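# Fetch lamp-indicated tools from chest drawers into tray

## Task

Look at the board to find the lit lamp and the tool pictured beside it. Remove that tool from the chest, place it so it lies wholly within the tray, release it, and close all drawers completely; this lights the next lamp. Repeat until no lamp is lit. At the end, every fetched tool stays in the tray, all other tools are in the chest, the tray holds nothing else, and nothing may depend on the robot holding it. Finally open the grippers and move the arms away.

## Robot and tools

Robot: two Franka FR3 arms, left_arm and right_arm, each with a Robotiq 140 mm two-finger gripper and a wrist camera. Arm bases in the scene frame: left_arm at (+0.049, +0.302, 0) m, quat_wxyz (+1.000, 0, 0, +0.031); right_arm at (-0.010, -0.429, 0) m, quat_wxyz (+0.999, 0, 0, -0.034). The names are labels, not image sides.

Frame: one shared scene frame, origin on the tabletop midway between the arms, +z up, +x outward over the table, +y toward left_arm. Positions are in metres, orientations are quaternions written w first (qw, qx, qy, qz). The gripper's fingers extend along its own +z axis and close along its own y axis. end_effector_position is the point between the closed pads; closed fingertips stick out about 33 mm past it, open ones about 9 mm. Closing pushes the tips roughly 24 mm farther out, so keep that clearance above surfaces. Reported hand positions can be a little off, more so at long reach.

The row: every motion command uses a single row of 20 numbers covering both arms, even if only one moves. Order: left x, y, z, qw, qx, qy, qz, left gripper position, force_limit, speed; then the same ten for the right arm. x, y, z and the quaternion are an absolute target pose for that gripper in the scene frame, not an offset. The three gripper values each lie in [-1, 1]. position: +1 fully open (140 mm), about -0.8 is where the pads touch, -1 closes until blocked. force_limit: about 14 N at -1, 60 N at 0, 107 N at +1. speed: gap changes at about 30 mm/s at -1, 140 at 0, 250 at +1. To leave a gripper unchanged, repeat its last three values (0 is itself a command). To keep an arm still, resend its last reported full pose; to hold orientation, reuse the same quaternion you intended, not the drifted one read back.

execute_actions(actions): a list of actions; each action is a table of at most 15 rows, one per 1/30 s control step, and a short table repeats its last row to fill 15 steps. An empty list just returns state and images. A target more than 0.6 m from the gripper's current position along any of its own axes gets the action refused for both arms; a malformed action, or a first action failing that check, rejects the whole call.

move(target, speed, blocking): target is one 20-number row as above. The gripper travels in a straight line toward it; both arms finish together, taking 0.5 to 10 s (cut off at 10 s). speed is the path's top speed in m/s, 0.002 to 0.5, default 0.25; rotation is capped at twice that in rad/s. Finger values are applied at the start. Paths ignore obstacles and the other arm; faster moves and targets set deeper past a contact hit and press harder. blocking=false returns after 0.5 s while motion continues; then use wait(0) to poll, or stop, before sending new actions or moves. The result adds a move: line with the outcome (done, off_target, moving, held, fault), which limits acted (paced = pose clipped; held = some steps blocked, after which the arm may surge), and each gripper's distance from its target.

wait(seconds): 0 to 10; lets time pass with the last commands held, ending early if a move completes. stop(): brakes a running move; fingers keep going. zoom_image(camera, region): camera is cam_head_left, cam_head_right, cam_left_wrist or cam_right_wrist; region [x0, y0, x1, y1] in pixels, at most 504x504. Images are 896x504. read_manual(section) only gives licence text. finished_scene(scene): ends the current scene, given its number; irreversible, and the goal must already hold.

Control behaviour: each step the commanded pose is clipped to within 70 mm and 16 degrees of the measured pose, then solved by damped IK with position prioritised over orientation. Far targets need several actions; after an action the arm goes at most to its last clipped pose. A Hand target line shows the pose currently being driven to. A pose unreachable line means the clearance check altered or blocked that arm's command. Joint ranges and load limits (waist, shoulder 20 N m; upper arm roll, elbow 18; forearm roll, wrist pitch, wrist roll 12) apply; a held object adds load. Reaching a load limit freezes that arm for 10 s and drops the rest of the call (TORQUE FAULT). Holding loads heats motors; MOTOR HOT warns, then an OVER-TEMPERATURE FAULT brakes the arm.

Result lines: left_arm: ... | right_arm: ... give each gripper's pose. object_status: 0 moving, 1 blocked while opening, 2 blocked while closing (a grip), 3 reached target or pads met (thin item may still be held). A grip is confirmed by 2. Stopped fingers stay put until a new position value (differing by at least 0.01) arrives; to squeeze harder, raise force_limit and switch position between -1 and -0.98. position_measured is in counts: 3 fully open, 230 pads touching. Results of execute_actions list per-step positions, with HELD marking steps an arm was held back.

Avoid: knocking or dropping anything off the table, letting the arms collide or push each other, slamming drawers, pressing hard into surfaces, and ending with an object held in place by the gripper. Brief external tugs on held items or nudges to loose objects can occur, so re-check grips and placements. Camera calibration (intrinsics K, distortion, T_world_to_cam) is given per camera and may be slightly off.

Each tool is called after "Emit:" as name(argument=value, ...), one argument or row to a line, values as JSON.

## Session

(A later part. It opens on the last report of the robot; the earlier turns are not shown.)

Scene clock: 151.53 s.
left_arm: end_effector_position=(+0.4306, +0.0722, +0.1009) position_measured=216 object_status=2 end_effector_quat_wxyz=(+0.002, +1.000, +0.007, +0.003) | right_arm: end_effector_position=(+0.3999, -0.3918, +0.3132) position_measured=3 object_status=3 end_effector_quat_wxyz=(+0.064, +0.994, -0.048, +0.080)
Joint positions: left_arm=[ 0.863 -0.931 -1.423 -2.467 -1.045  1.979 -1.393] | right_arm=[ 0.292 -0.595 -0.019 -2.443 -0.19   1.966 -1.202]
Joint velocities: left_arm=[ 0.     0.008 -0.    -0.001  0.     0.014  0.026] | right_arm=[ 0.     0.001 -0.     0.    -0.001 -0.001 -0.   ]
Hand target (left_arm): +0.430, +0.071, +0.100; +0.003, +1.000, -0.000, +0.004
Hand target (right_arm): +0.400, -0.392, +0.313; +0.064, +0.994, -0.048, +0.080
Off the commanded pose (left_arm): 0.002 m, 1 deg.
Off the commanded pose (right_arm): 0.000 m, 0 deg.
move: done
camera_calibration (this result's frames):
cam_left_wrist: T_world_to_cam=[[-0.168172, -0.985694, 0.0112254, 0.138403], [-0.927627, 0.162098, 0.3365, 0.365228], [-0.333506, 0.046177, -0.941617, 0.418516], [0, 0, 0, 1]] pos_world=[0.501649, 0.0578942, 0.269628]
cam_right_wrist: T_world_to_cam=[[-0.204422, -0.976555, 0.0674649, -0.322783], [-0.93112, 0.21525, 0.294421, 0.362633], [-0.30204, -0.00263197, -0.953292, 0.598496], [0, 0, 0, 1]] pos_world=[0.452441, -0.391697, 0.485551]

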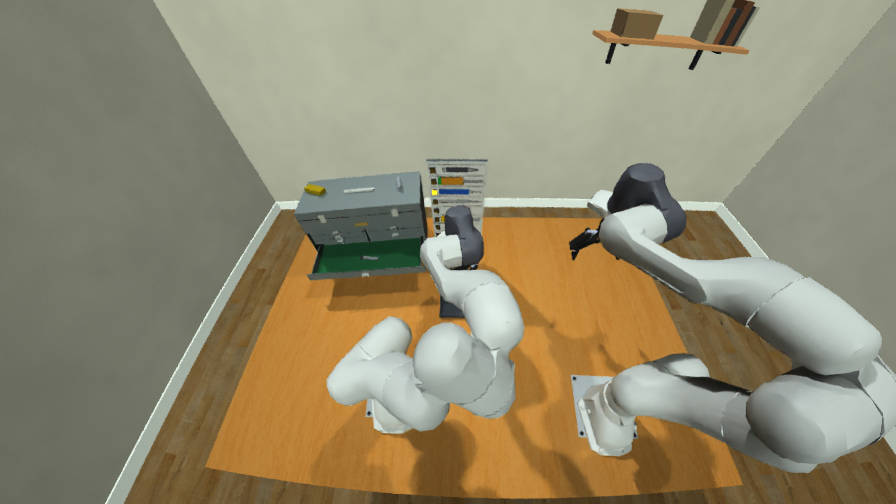

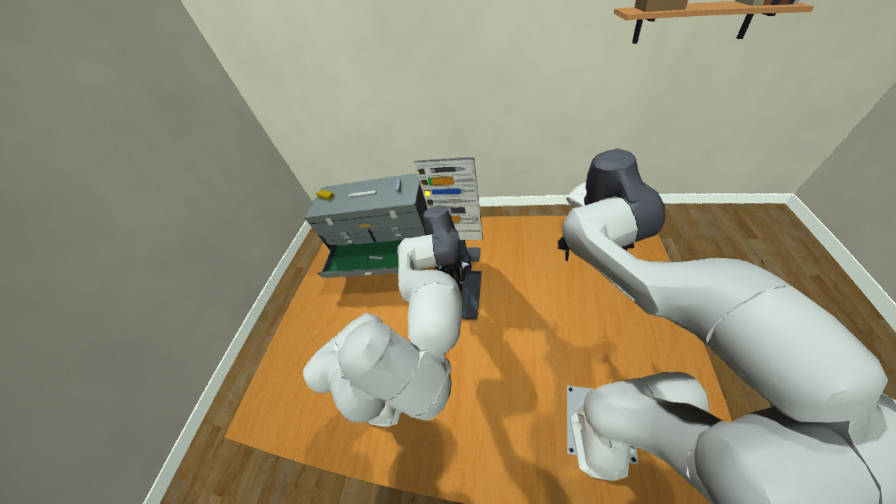

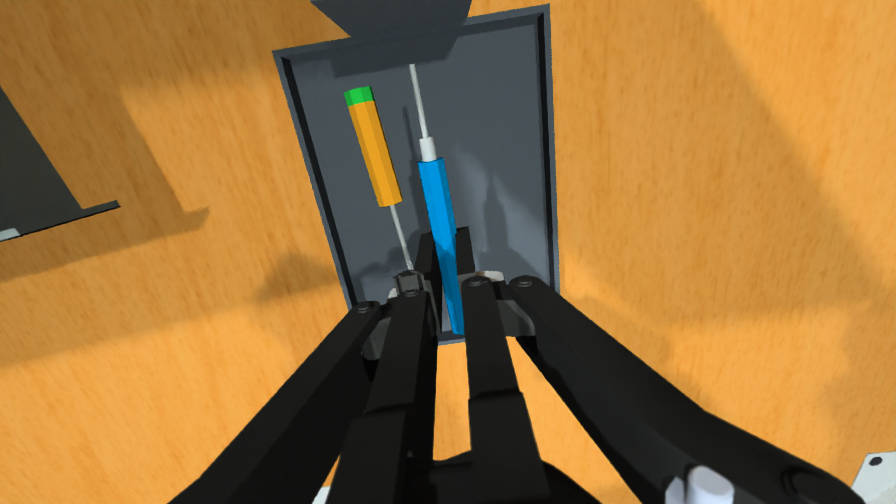

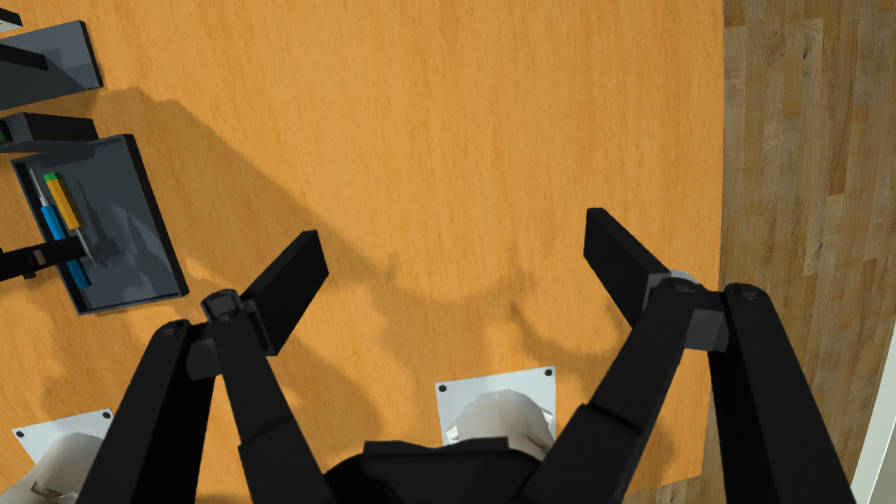

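Emit:
move(
  target=[0.435,0.055,0.05,0,1,0,0,-1,0,0,0.3999,-0.3918,0.3132,0.064,0.994,-0.048,0.08,1,0,0],
  speed=0.05,
)

Emit:
move(
  target=[0.435,0.055,0.05,0,1,0,0,-0.5,0,0,0.3999,-0.3918,0.3132,0.064,0.994,-0.048,0.08,1,0,0],
)

Emit:
move(
  target=[0.43,0.12,0.22,0,1,0,0,-0.2,0,0,0.3999,-0.3918,0.3132,0.064,0.994,-0.048,0.08,1,0,0],
  speed=0.15,
)

Emit:
move(
  target=[0.412,0.461,0.19,-0.036,0.960,0.085,0.262,-0.2,0,0,0.3999,-0.3918,0.3132,0.064,0.994,-0.048,0.08,1,0,0],
  speed=0.2,
)

Emit:
move(
  target=[0.4327,0.4651,0.143,-0.036,0.960,0.085,0.262,-0.2,0,0,0.3999,-0.3918,0.3132,0.064,0.994,-0.048,0.08,1,0,0],
  speed=0.05,
)

Emit:
move(
  target=[0.4327,0.4651,0.143,-0.036,0.960,0.085,0.262,-1,0,0,0.3999,-0.3918,0.3132,0.064,0.994,-0.048,0.08,1,0,0],
)

Emit:
move(
  target=[0.608,0.4803,0.144,-0.036,0.960,0.085,0.262,-1,0,0,0.3999,-0.3918,0.3132,0.064,0.994,-0.048,0.08,1,0,0],
  speed=0.08,
)

Scene clock: 153.37 s.
left_arm: end_effector_position=(+0.4327, +0.0570, +0.0494) position_measured=216 object_status=2 end_effector_quat_wxyz=(-0.002, +1.000, +0.002, -0.003) | right_arm: end_effector_position=(+0.3999, -0.3918, +0.3132) position_measured=3 object_status=3 end_effector_quat_wxyz=(+0.064, +0.994, -0.048, +0.080)
Joint positions: left_arm=[ 0.958 -0.93  -1.602 -2.44  -1.136  2.058 -1.38 ] | right_arm=[ 0.292 -0.595 -0.019 -2.443 -0.19   1.966 -1.202]
Joint velocities: left_arm=[ 0.002 -0.001 -0.003  0.003 -0.003  0.014  0.003] | right_arm=[ 0.    -0.002 -0.001 -0.     0.     0.    -0.001]
Hand target (left_arm): +0.435, +0.056, +0.050; -0.001, +1.000, -0.000, -0.000
Hand target (right_arm): +0.400, -0.392, +0.313; +0.064, +0.994, -0.048, +0.080
Off the commanded pose (left_arm): 0.003 m, 1 deg.
Off the commanded pose (right_arm): 0.000 m, 0 deg.
move: done
camera_calibration (this result's frames):
cam_left_wrist: T_world_to_cam=[[-0.176948, -0.984202, 0.00597468, 0.128357], [-0.922181, 0.167912, 0.348408, 0.383698], [-0.343907, 0.0561403, -0.937324, 0.375134], [0, 0, 0, 1]] pos_world=[0.505562, 0.0408411, 0.217171]
cam_right_wrist: T_world_to_cam=[[-0.204421, -0.976555, 0.0674648, -0.322783], [-0.93112, 0.21525, 0.294421, 0.362633], [-0.30204, -0.00263194, -0.953292, 0.598496], [0, 0, 0, 1]] pos_world=[0.452441, -0.391697, 0.485551]

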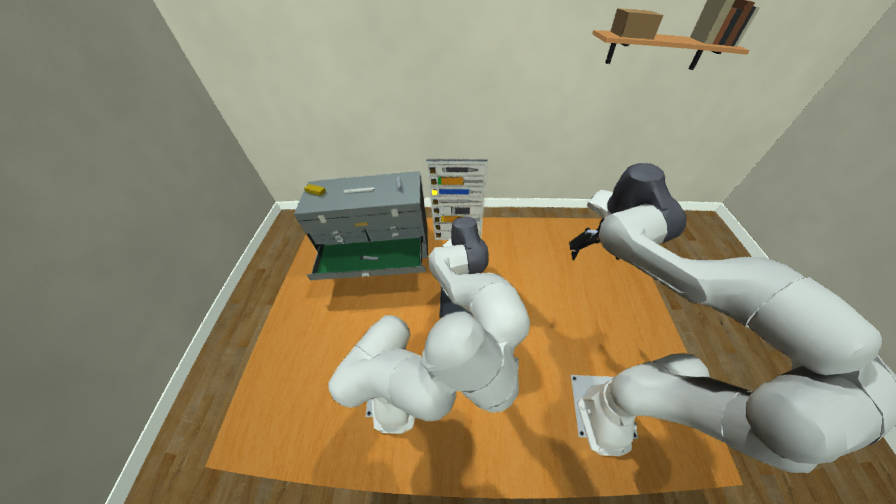

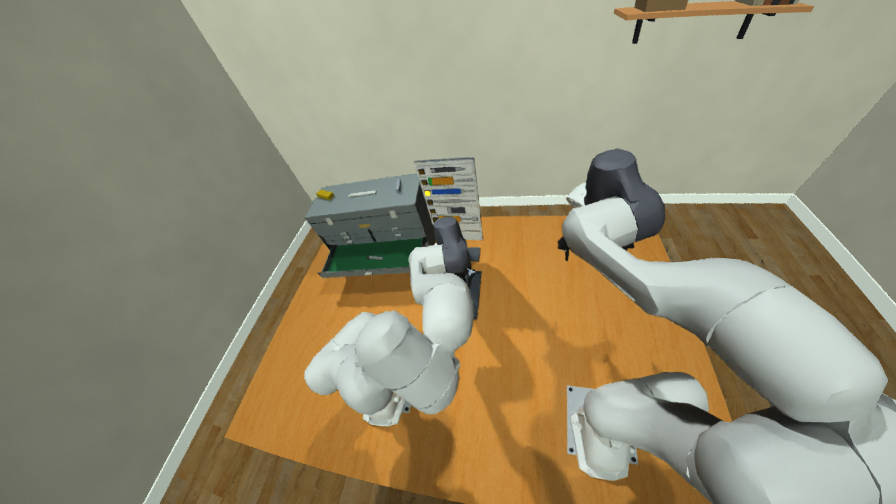

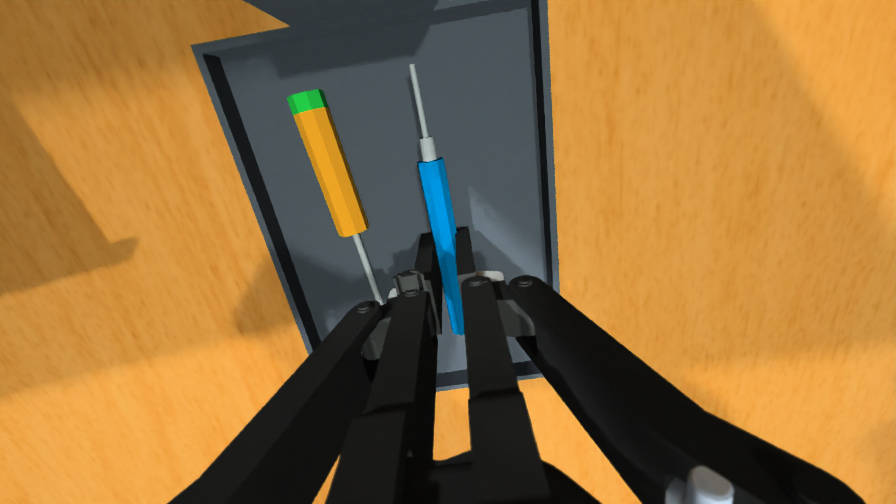

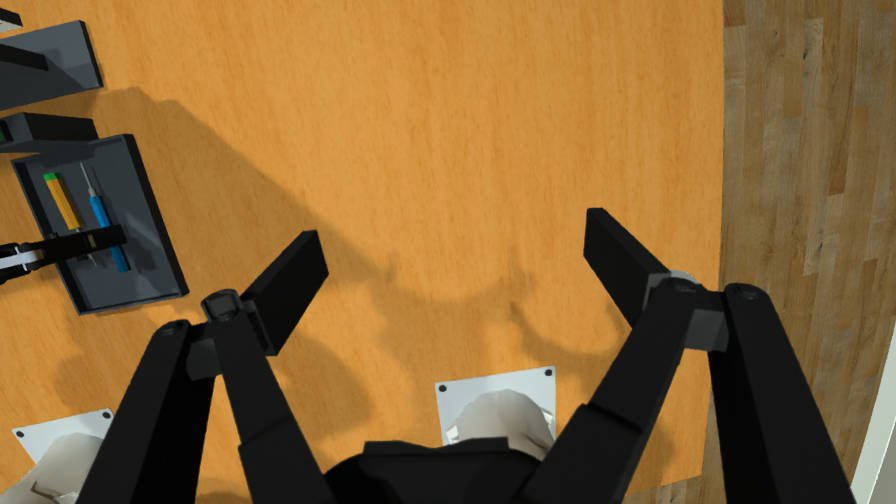

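Scene clock: 154.07 s.
left_arm: end_effector_position=(+0.4336, +0.0569, +0.0497) position_measured=192 object_status=3 end_effector_quat_wxyz=(-0.002, +1.000, +0.002, -0.002) | right_arm: end_effector_position=(+0.3999, -0.3918, +0.3132) position_measured=3 object_status=3 end_effector_quat_wxyz=(+0.064, +0.994, -0.048, +0.080)
Joint positions: left_arm=[ 0.958 -0.93  -1.602 -2.439 -1.136  2.06  -1.38 ] | right_arm=[ 0.292 -0.595 -0.019 -2.443 -0.19   1.966 -1.202]
Joint velocities: left_arm=[-0.001  0.     0.     0.001  0.     0.003 -0.   ] | right_arm=[ 0.     0.     0.    -0.001 -0.     0.     0.   ]
Hand target (left_arm): +0.435, +0.055, +0.050; -0.000, +1.000, +0.000, -0.000
Hand target (right_arm): +0.400, -0.392, +0.313; +0.064, +0.994, -0.048, +0.080
Off the commanded pose (left_arm): 0.002 m, 0 deg.
Off the commanded pose (right_arm): 0.000 m, 0 deg.
move: done
camera_calibration (this result's frames):
cam_left_wrist: T_world_to_cam=[[-0.177278, -0.984147, 0.00526953, 0.128587], [-0.923061, 0.168127, 0.345964, 0.384926], [-0.341365, 0.0564678, -0.938233, 0.374662], [0, 0, 0, 1]] pos_world=[0.506003, 0.0406753, 0.217672]
cam_right_wrist: T_world_to_cam=[[-0.204422, -0.976555, 0.0674648, -0.322783], [-0.93112, 0.21525, 0.294421, 0.362633], [-0.30204, -0.00263191, -0.953292, 0.598496], [0, 0, 0, 1]] pos_world=[0.452441, -0.391697, 0.485551]

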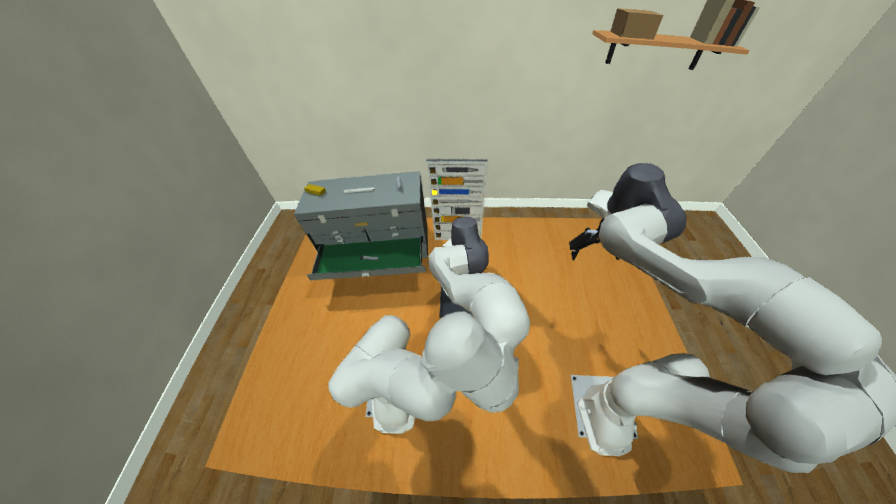

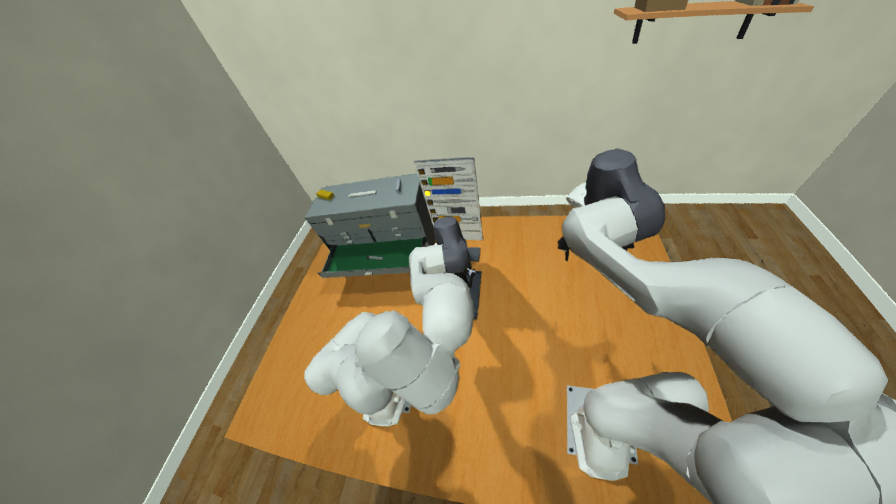

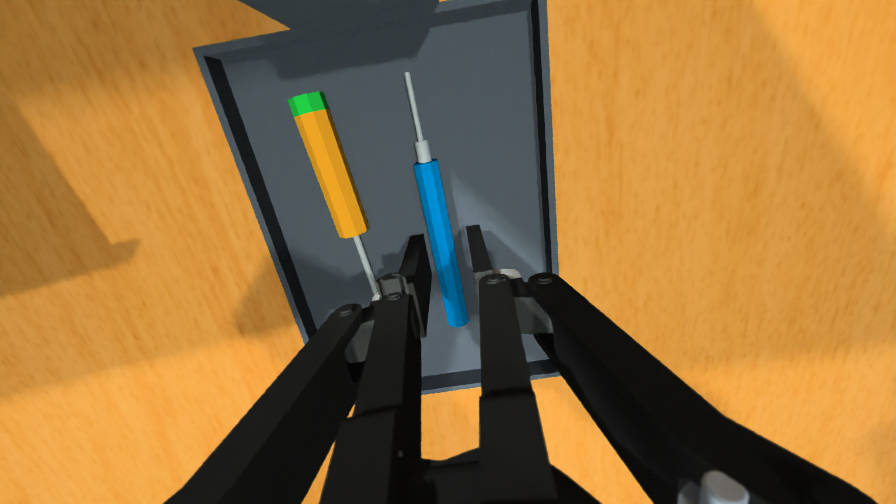

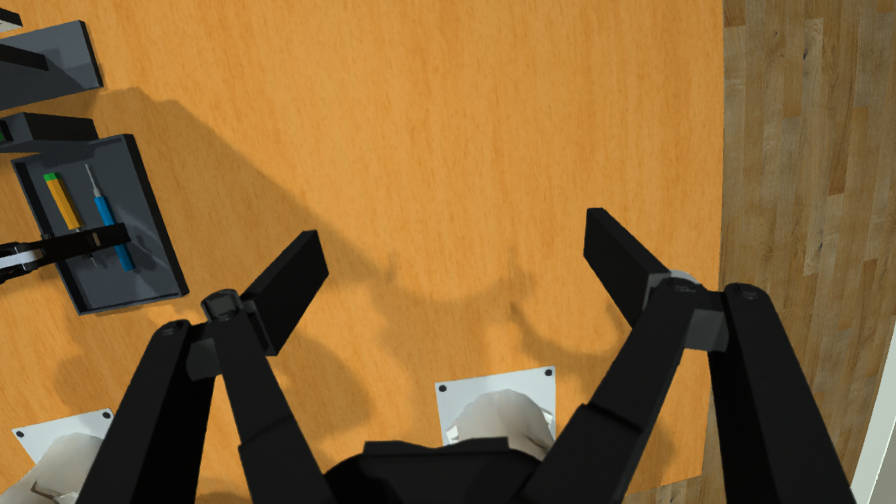

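Scene clock: 155.90 s.
left_arm: end_effector_position=(+0.4309, +0.1179, +0.2200) position_measured=154 object_status=3 end_effector_quat_wxyz=(+0.002, +1.000, +0.004, +0.002) | right_arm: end_effector_position=(+0.3999, -0.3918, +0.3132) position_measured=3 object_status=3 end_effector_quat_wxyz=(+0.064, +0.994, -0.048, +0.080)
Joint positions: left_arm=[ 0.783 -0.925 -1.075 -2.404 -0.802  1.765 -1.379] | right_arm=[ 0.292 -0.595 -0.019 -2.443 -0.19   1.966 -1.202]
Joint velocities: left_arm=[-0.     0.001  0.     0.     0.003 -0.011 -0.   ] | right_arm=[ 0.001 -0.001  0.001  0.001  0.001 -0.001  0.001]
Hand target (left_arm): +0.430, +0.118, +0.221; +0.001, +1.000, +0.000, +0.000
Hand target (right_arm): +0.400, -0.392, +0.313; +0.064, +0.994, -0.048, +0.080
Off the commanded pose (left_arm): 0.002 m, 1 deg.
Off the commanded pose (right_arm): 0.000 m, 0 deg.
move: done
camera_calibration (this result's frames):
cam_left_wrist: T_world_to_cam=[[-0.173555, -0.984744, 0.0125917, 0.184092], [-0.926262, 0.167565, 0.337581, 0.316632], [-0.33454, 0.0469256, -0.941212, 0.528893], [0, 0, 0, 1]] pos_world=[0.502171, 0.103408, 0.388594]
cam_right_wrist: T_world_to_cam=[[-0.204422, -0.976555, 0.0674647, -0.322783], [-0.93112, 0.215251, 0.294421, 0.362633], [-0.30204, -0.00263179, -0.953292, 0.598496], [0, 0, 0, 1]] pos_world=[0.452441, -0.391697, 0.485551]

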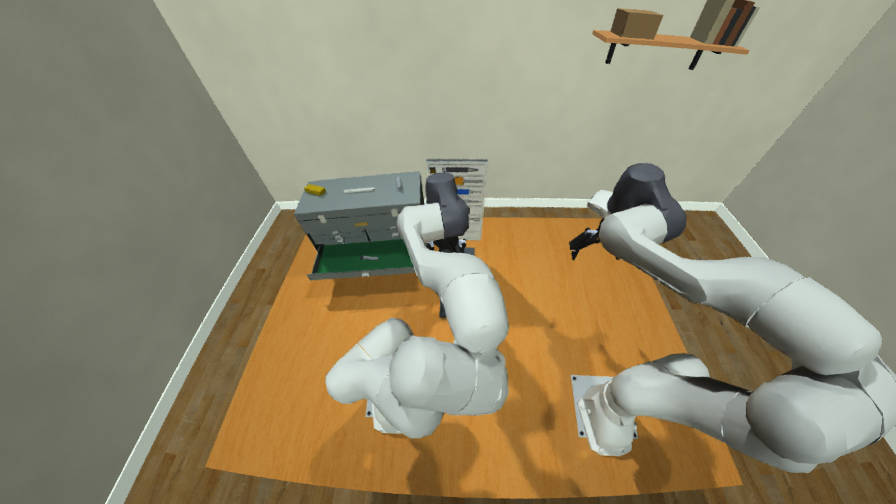

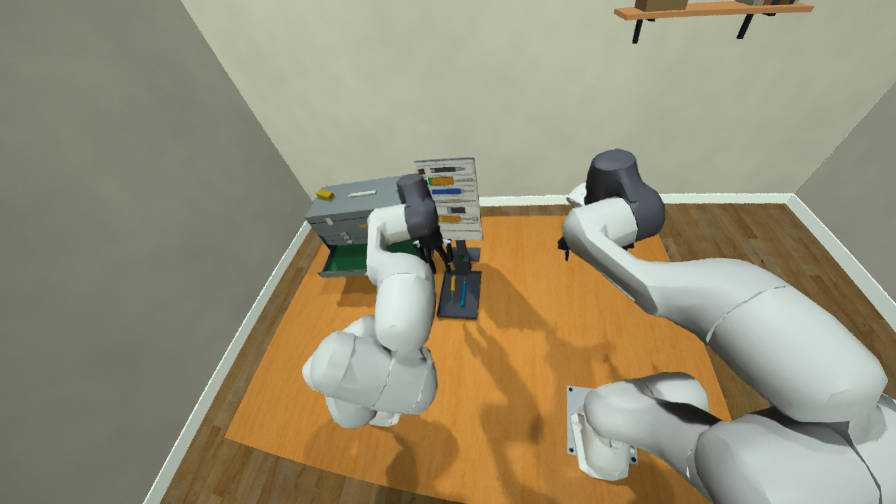

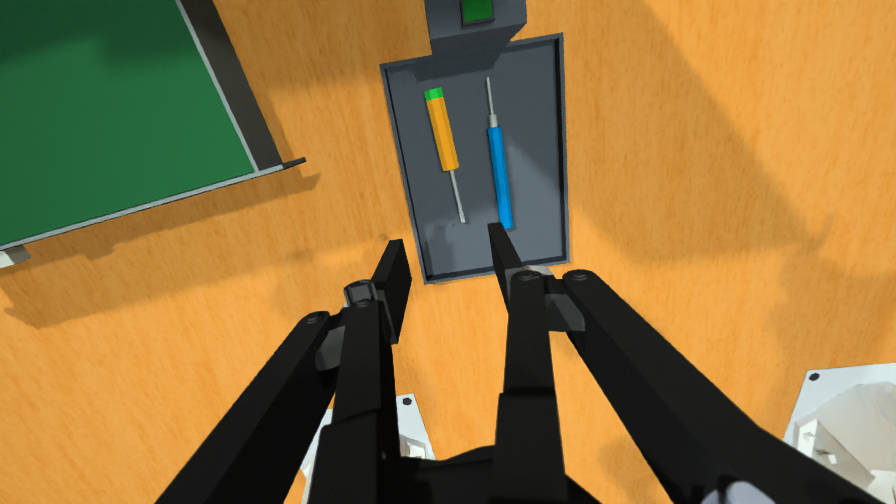

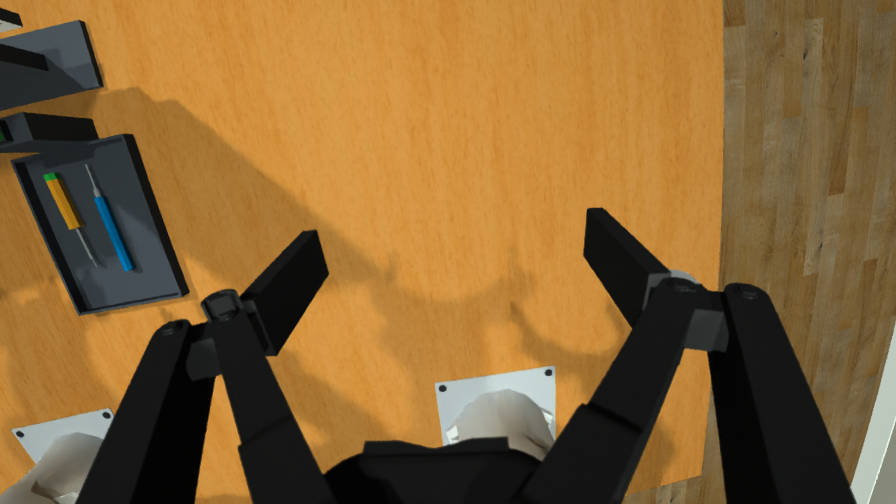

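Scene clock: 158.70 s.
left_arm: end_effector_position=(+0.4121, +0.4622, +0.1930) position_measured=154 object_status=3 end_effector_quat_wxyz=(-0.036, +0.961, +0.093, +0.257) | right_arm: end_effector_position=(+0.3999, -0.3918, +0.3132) position_measured=3 object_status=3 end_effector_quat_wxyz=(+0.064, +0.994, -0.048, +0.080)
Joint positions: left_arm=[ 0.783 -0.936 -0.526 -3.04  -0.963  2.524 -0.647] | right_arm=[ 0.292 -0.595 -0.019 -2.443 -0.19   1.966 -1.202]
Joint velocities: left_arm=[-0.003  0.004  0.004  0.     0.     0.009  0.031] | right_arm=[-0.001  0.001 -0.    -0.    -0.002 -0.    -0.001]
Hand target (left_arm): +0.412, +0.463, +0.193; -0.038, +0.962, +0.086, +0.258
Hand target (right_arm): +0.400, -0.392, +0.313; +0.064, +0.994, -0.048, +0.080
Off the commanded pose (left_arm): 0.003 m, 1 deg.
Off the commanded pose (right_arm): 0.000 m, 0 deg.
move: done
camera_calibration (this result's frames):
cam_left_wrist: T_world_to_cam=[[0.0348926, -0.993928, -0.104354, 0.461099], [-0.986392, -0.017464, -0.16348, 0.457626], [0.160665, 0.108639, -0.981012, 0.256087], [0, 0, 0, 1]] pos_world=[0.394166, 0.43847, 0.374154]
cam_right_wrist: T_world_to_cam=[[-0.204422, -0.976555, 0.0674648, -0.322783], [-0.93112, 0.21525, 0.294421, 0.362633], [-0.30204, -0.00263189, -0.953292, 0.598496], [0, 0, 0, 1]] pos_world=[0.452441, -0.391697, 0.485551]

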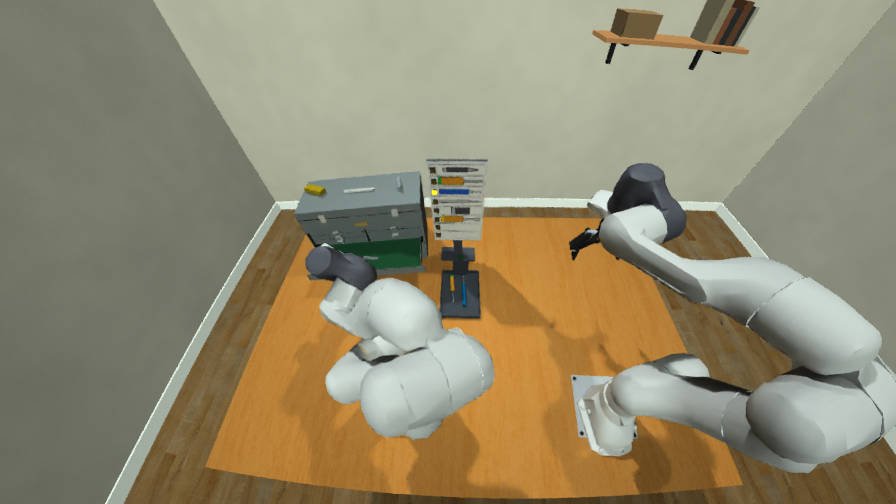

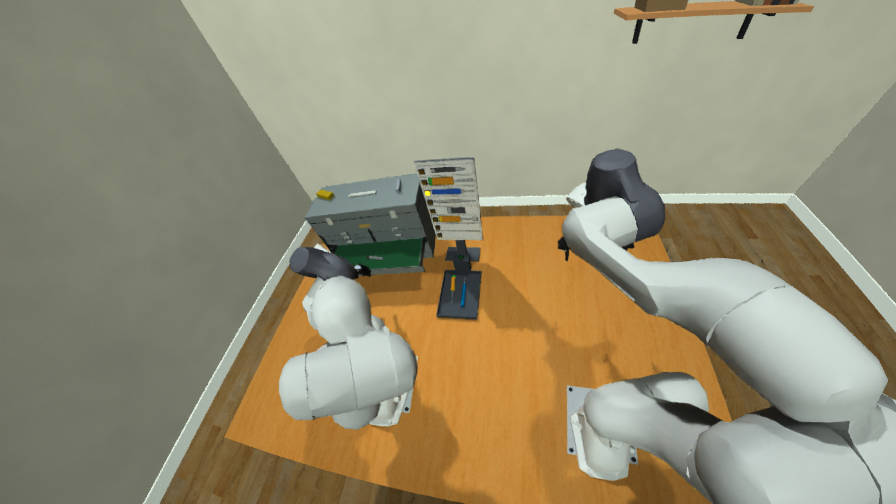

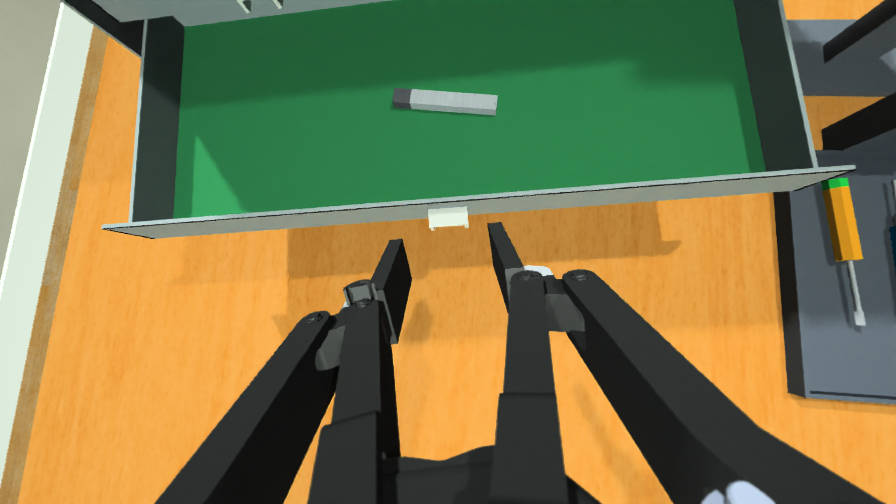

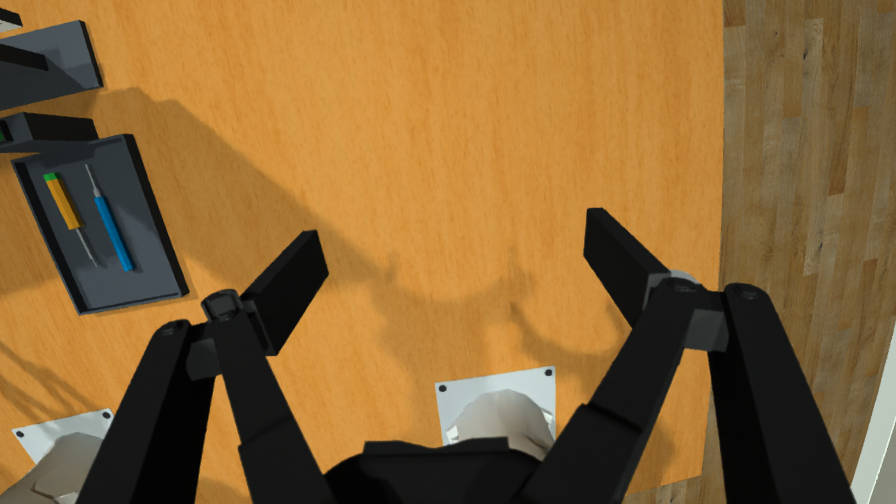

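Scene clock: 160.47 s.
left_arm: end_effector_position=(+0.4312, +0.4646, +0.1421) position_measured=154 object_status=3 end_effector_quat_wxyz=(-0.034, +0.961, +0.091, +0.259) | right_arm: end_effector_position=(+0.3999, -0.3918, +0.3132) position_measured=3 object_status=3 end_effector_quat_wxyz=(+0.064, +0.994, -0.048, +0.080)
Joint positions: left_arm=[ 0.706 -0.627 -0.558 -3.01  -1.194  2.808 -0.459] | right_arm=[ 0.292 -0.595 -0.019 -2.443 -0.19   1.966 -1.202]
Joint velocities: left_arm=[-0.012  0.005  0.012  0.001 -0.005  0.02   0.038] | right_arm=[ 0.001 -0.    -0.001 -0.     0.002 -0.001  0.001]
Hand target (left_arm): +0.432, +0.465, +0.143; -0.037, +0.961, +0.085, +0.261
Hand target (right_arm): +0.400, -0.392, +0.313; +0.064, +0.994, -0.048, +0.080
Off the commanded pose (left_arm): 0.002 m, 1 deg.
Off the commanded pose (right_arm): 0.000 m, 0 deg.
move: done
camera_calibration (this result's frames):
cam_left_wrist: T_world_to_cam=[[0.0304029, -0.994366, -0.101546, 0.459287], [-0.985943, -0.0131357, -0.166564, 0.466371], [0.164292, 0.105182, -0.980788, 0.202926], [0, 0, 0, 1]] pos_world=[0.412512, 0.441481, 0.323346]
cam_right_wrist: T_world_to_cam=[[-0.204422, -0.976555, 0.0674648, -0.322783], [-0.93112, 0.21525, 0.294421, 0.362633], [-0.30204, -0.00263192, -0.953292, 0.598496], [0, 0, 0, 1]] pos_world=[0.452441, -0.391697, 0.485551]

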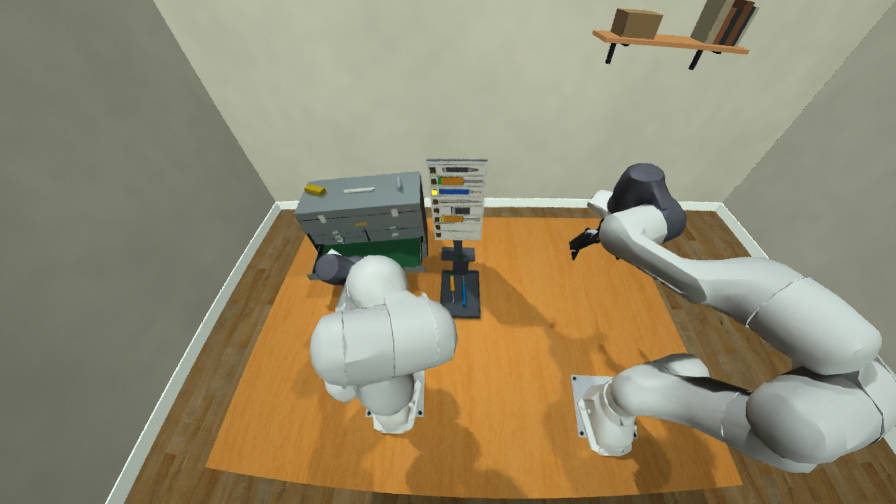

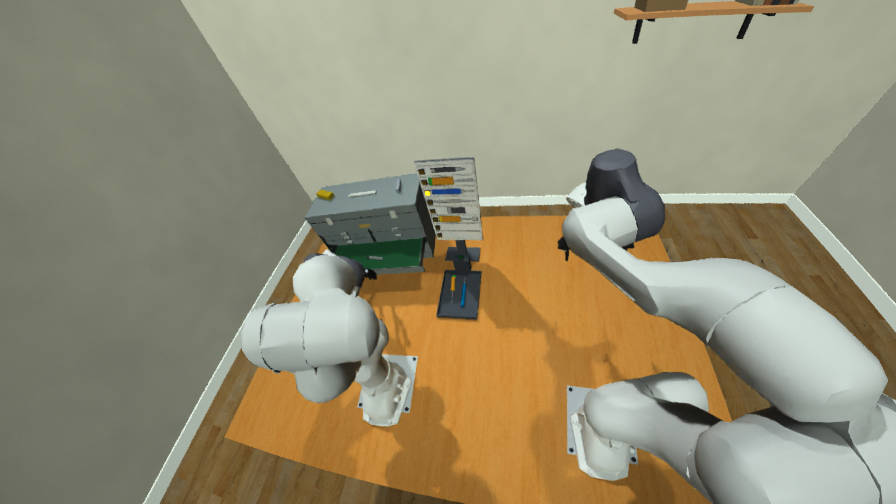

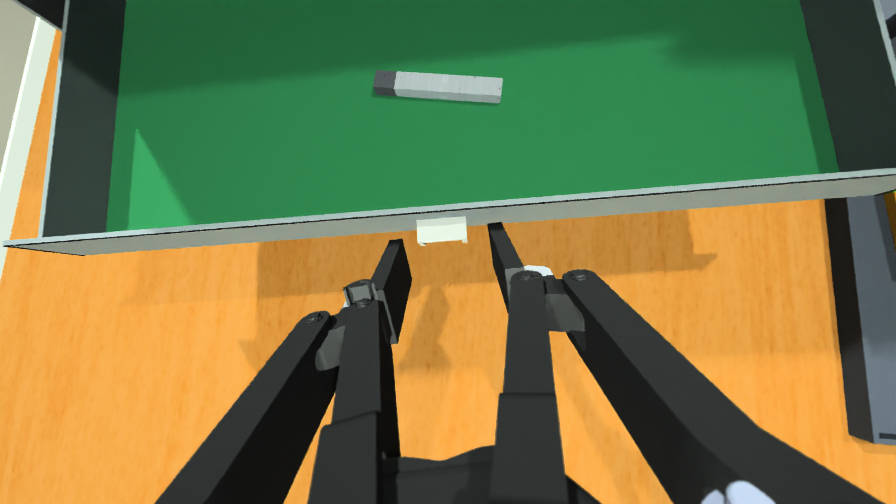

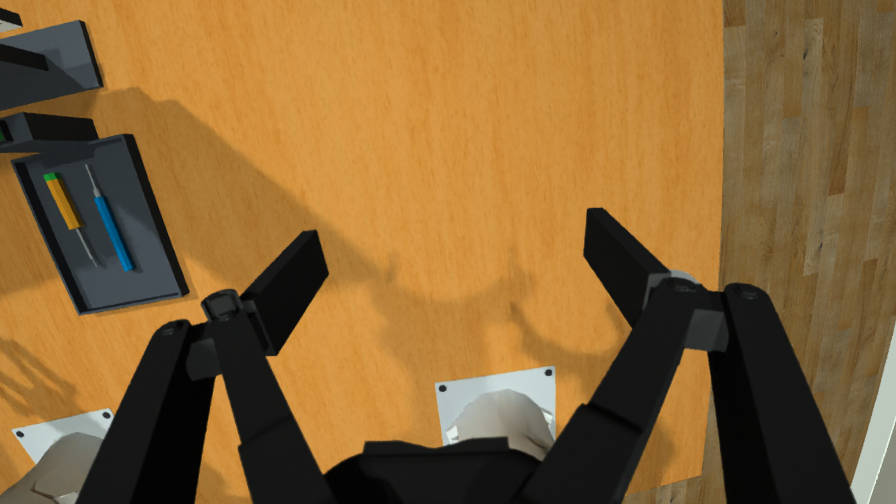

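Scene clock: 161.17 s.
left_arm: end_effector_position=(+0.4313, +0.4660, +0.1425) position_measured=194 object_status=2 end_effector_quat_wxyz=(-0.035, +0.961, +0.090, +0.261) | right_arm: end_effector_position=(+0.3999, -0.3918, +0.3132) position_measured=3 object_status=3 end_effector_quat_wxyz=(+0.064, +0.994, -0.048, +0.080)
Joint positions: left_arm=[ 0.701 -0.623 -0.551 -3.01  -1.2    2.817 -0.448] | right_arm=[ 0.292 -0.595 -0.019 -2.443 -0.19   1.966 -1.202]
Joint velocities: left_arm=[-0.004  0.004  0.004 -0.    -0.003  0.004  0.011] | right_arm=[-0.    -0.001 -0.    -0.001 -0.     0.002 -0.   ]
Hand target (left_arm): +0.433, +0.465, +0.143; -0.036, +0.961, +0.085, +0.262
Hand target (right_arm): +0.400, -0.392, +0.313; +0.064, +0.994, -0.048, +0.080
Off the commanded pose (left_arm): 0.002 m, 1 deg.
Off the commanded pose (right_arm): 0.000 m, 0 deg.
move: done
camera_calibration (this result's frames):
cam_left_wrist: T_world_to_cam=[[0.029741, -0.994027, -0.105004, 0.461304], [-0.985361, -0.0115142, -0.170089, 0.466042], [0.167864, 0.108526, -0.979818, 0.199832], [0, 0, 0, 1]] pos_world=[0.411955, 0.442228, 0.323506]
cam_right_wrist: T_world_to_cam=[[-0.204422, -0.976555, 0.0674648, -0.322783], [-0.93112, 0.215251, 0.294421, 0.362633], [-0.30204, -0.00263183, -0.953292, 0.598496], [0, 0, 0, 1]] pos_world=[0.452441, -0.391697, 0.485551]

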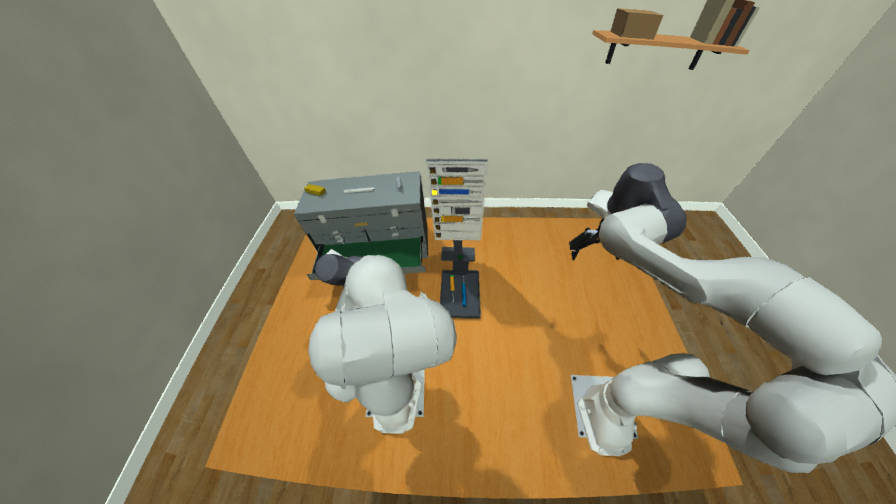

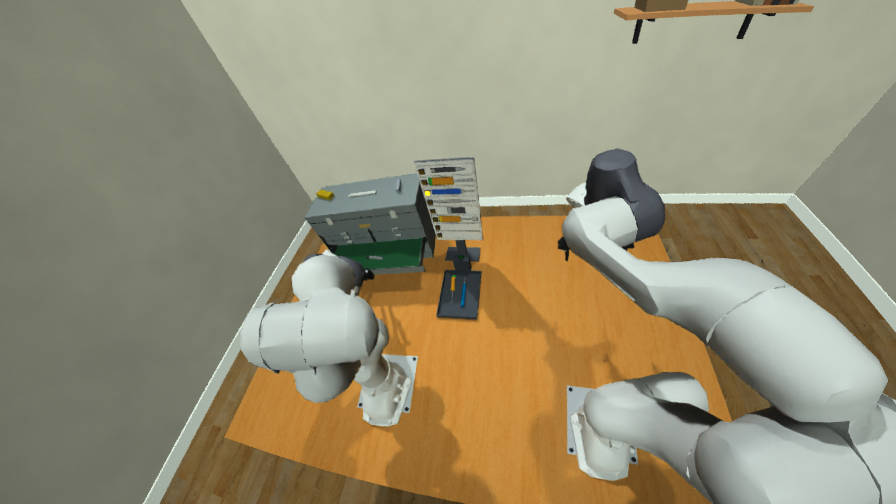

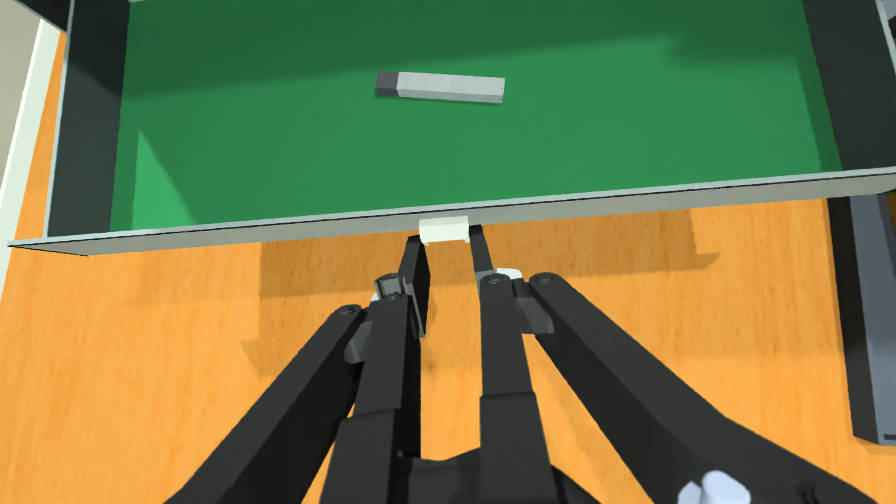

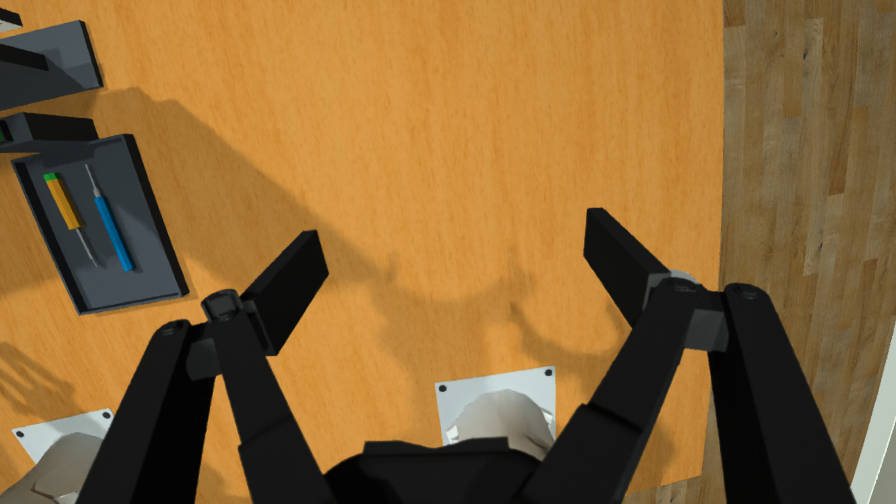

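Scene clock: 163.70 s.
left_arm: end_effector_position=(+0.6023, +0.4811, +0.1431) position_measured=194 object_status=2 end_effector_quat_wxyz=(-0.037, +0.961, +0.067, +0.265) | right_arm: end_effector_position=(+0.3999, -0.3918, +0.3132) position_measured=3 object_status=3 end_effector_quat_wxyz=(+0.064, +0.994, -0.048, +0.080)
Joint positions: left_arm=[ 1.017 -0.054 -0.853 -2.58  -0.686  3.072 -0.823] | right_arm=[ 0.292 -0.595 -0.019 -2.443 -0.19   1.966 -1.202]
Joint velocities: left_arm=[ 0.071 -0.    -0.053 -0.003  0.227 -0.01  -0.245] | right_arm=[ 0.001 -0.001 -0.001 -0.001 -0.001  0.    -0.001]
Hand target (left_arm): +0.609, +0.477, +0.145; -0.032, +0.959, +0.082, +0.269
Hand target (right_arm): +0.400, -0.392, +0.313; +0.064, +0.994, -0.048, +0.080
Off the commanded pose (left_arm): 0.006 m, 2 deg.
Off the commanded pose (right_arm): 0.000 m, 0 deg.
move: off_target (left_arm)
camera_calibration (this result's frames):
cam_left_wrist: T_world_to_cam=[[-0.0120933, -0.992562, -0.121139, 0.498158], [-0.983701, 0.0335456, -0.176655, 0.613128], [0.179404, 0.117029, -0.97679, 0.158657], [0, 0, 0, 1]] pos_world=[0.580696, 0.455318, 0.323633]
cam_right_wrist: T_world_to_cam=[[-0.204421, -0.976555, 0.0674648, -0.322783], [-0.93112, 0.21525, 0.294421, 0.362633], [-0.30204, -0.00263195, -0.953292, 0.598496], [0, 0, 0, 1]] pos_world=[0.452441, -0.391697, 0.485551]

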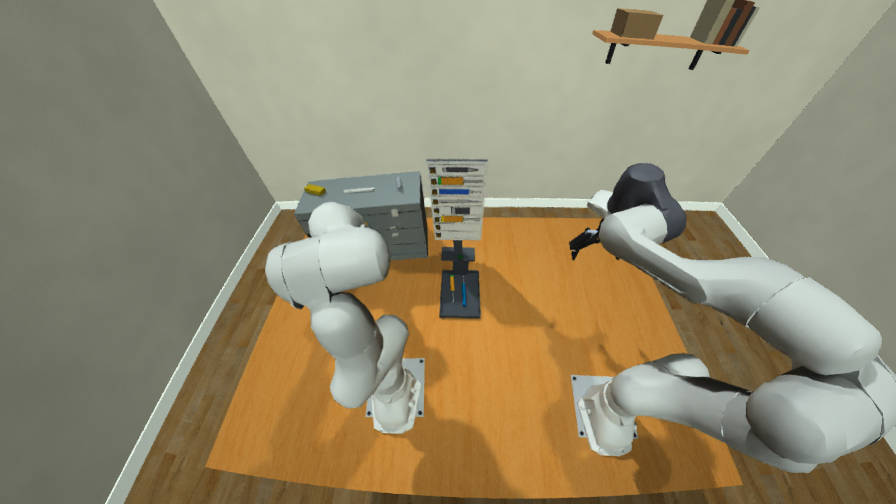

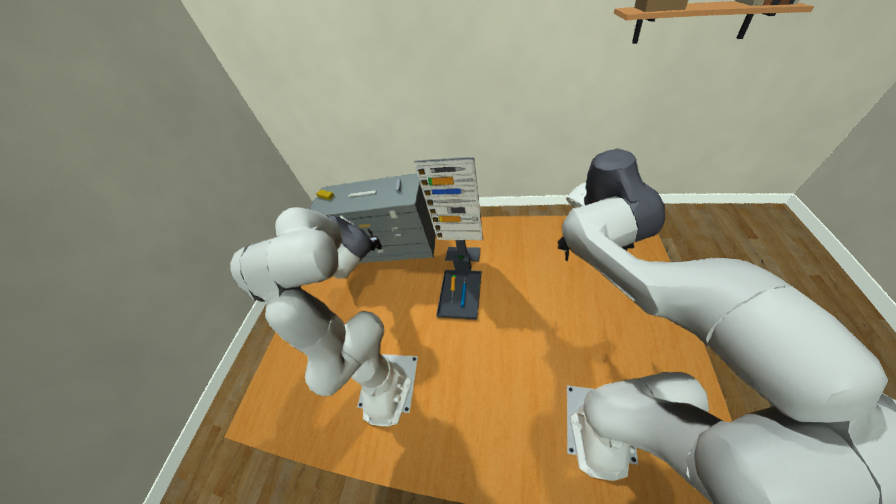

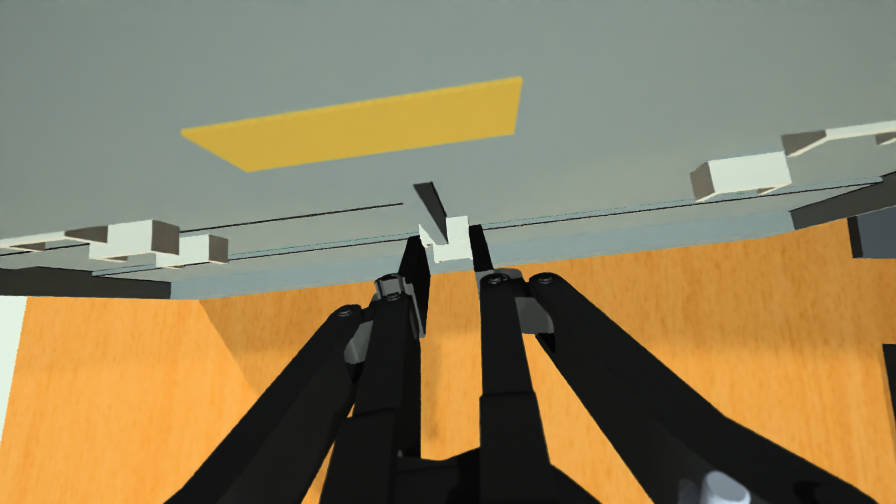

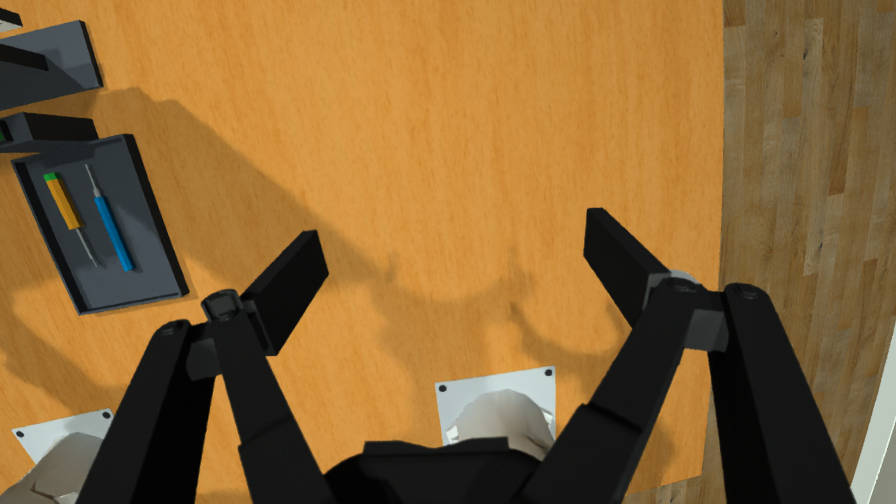

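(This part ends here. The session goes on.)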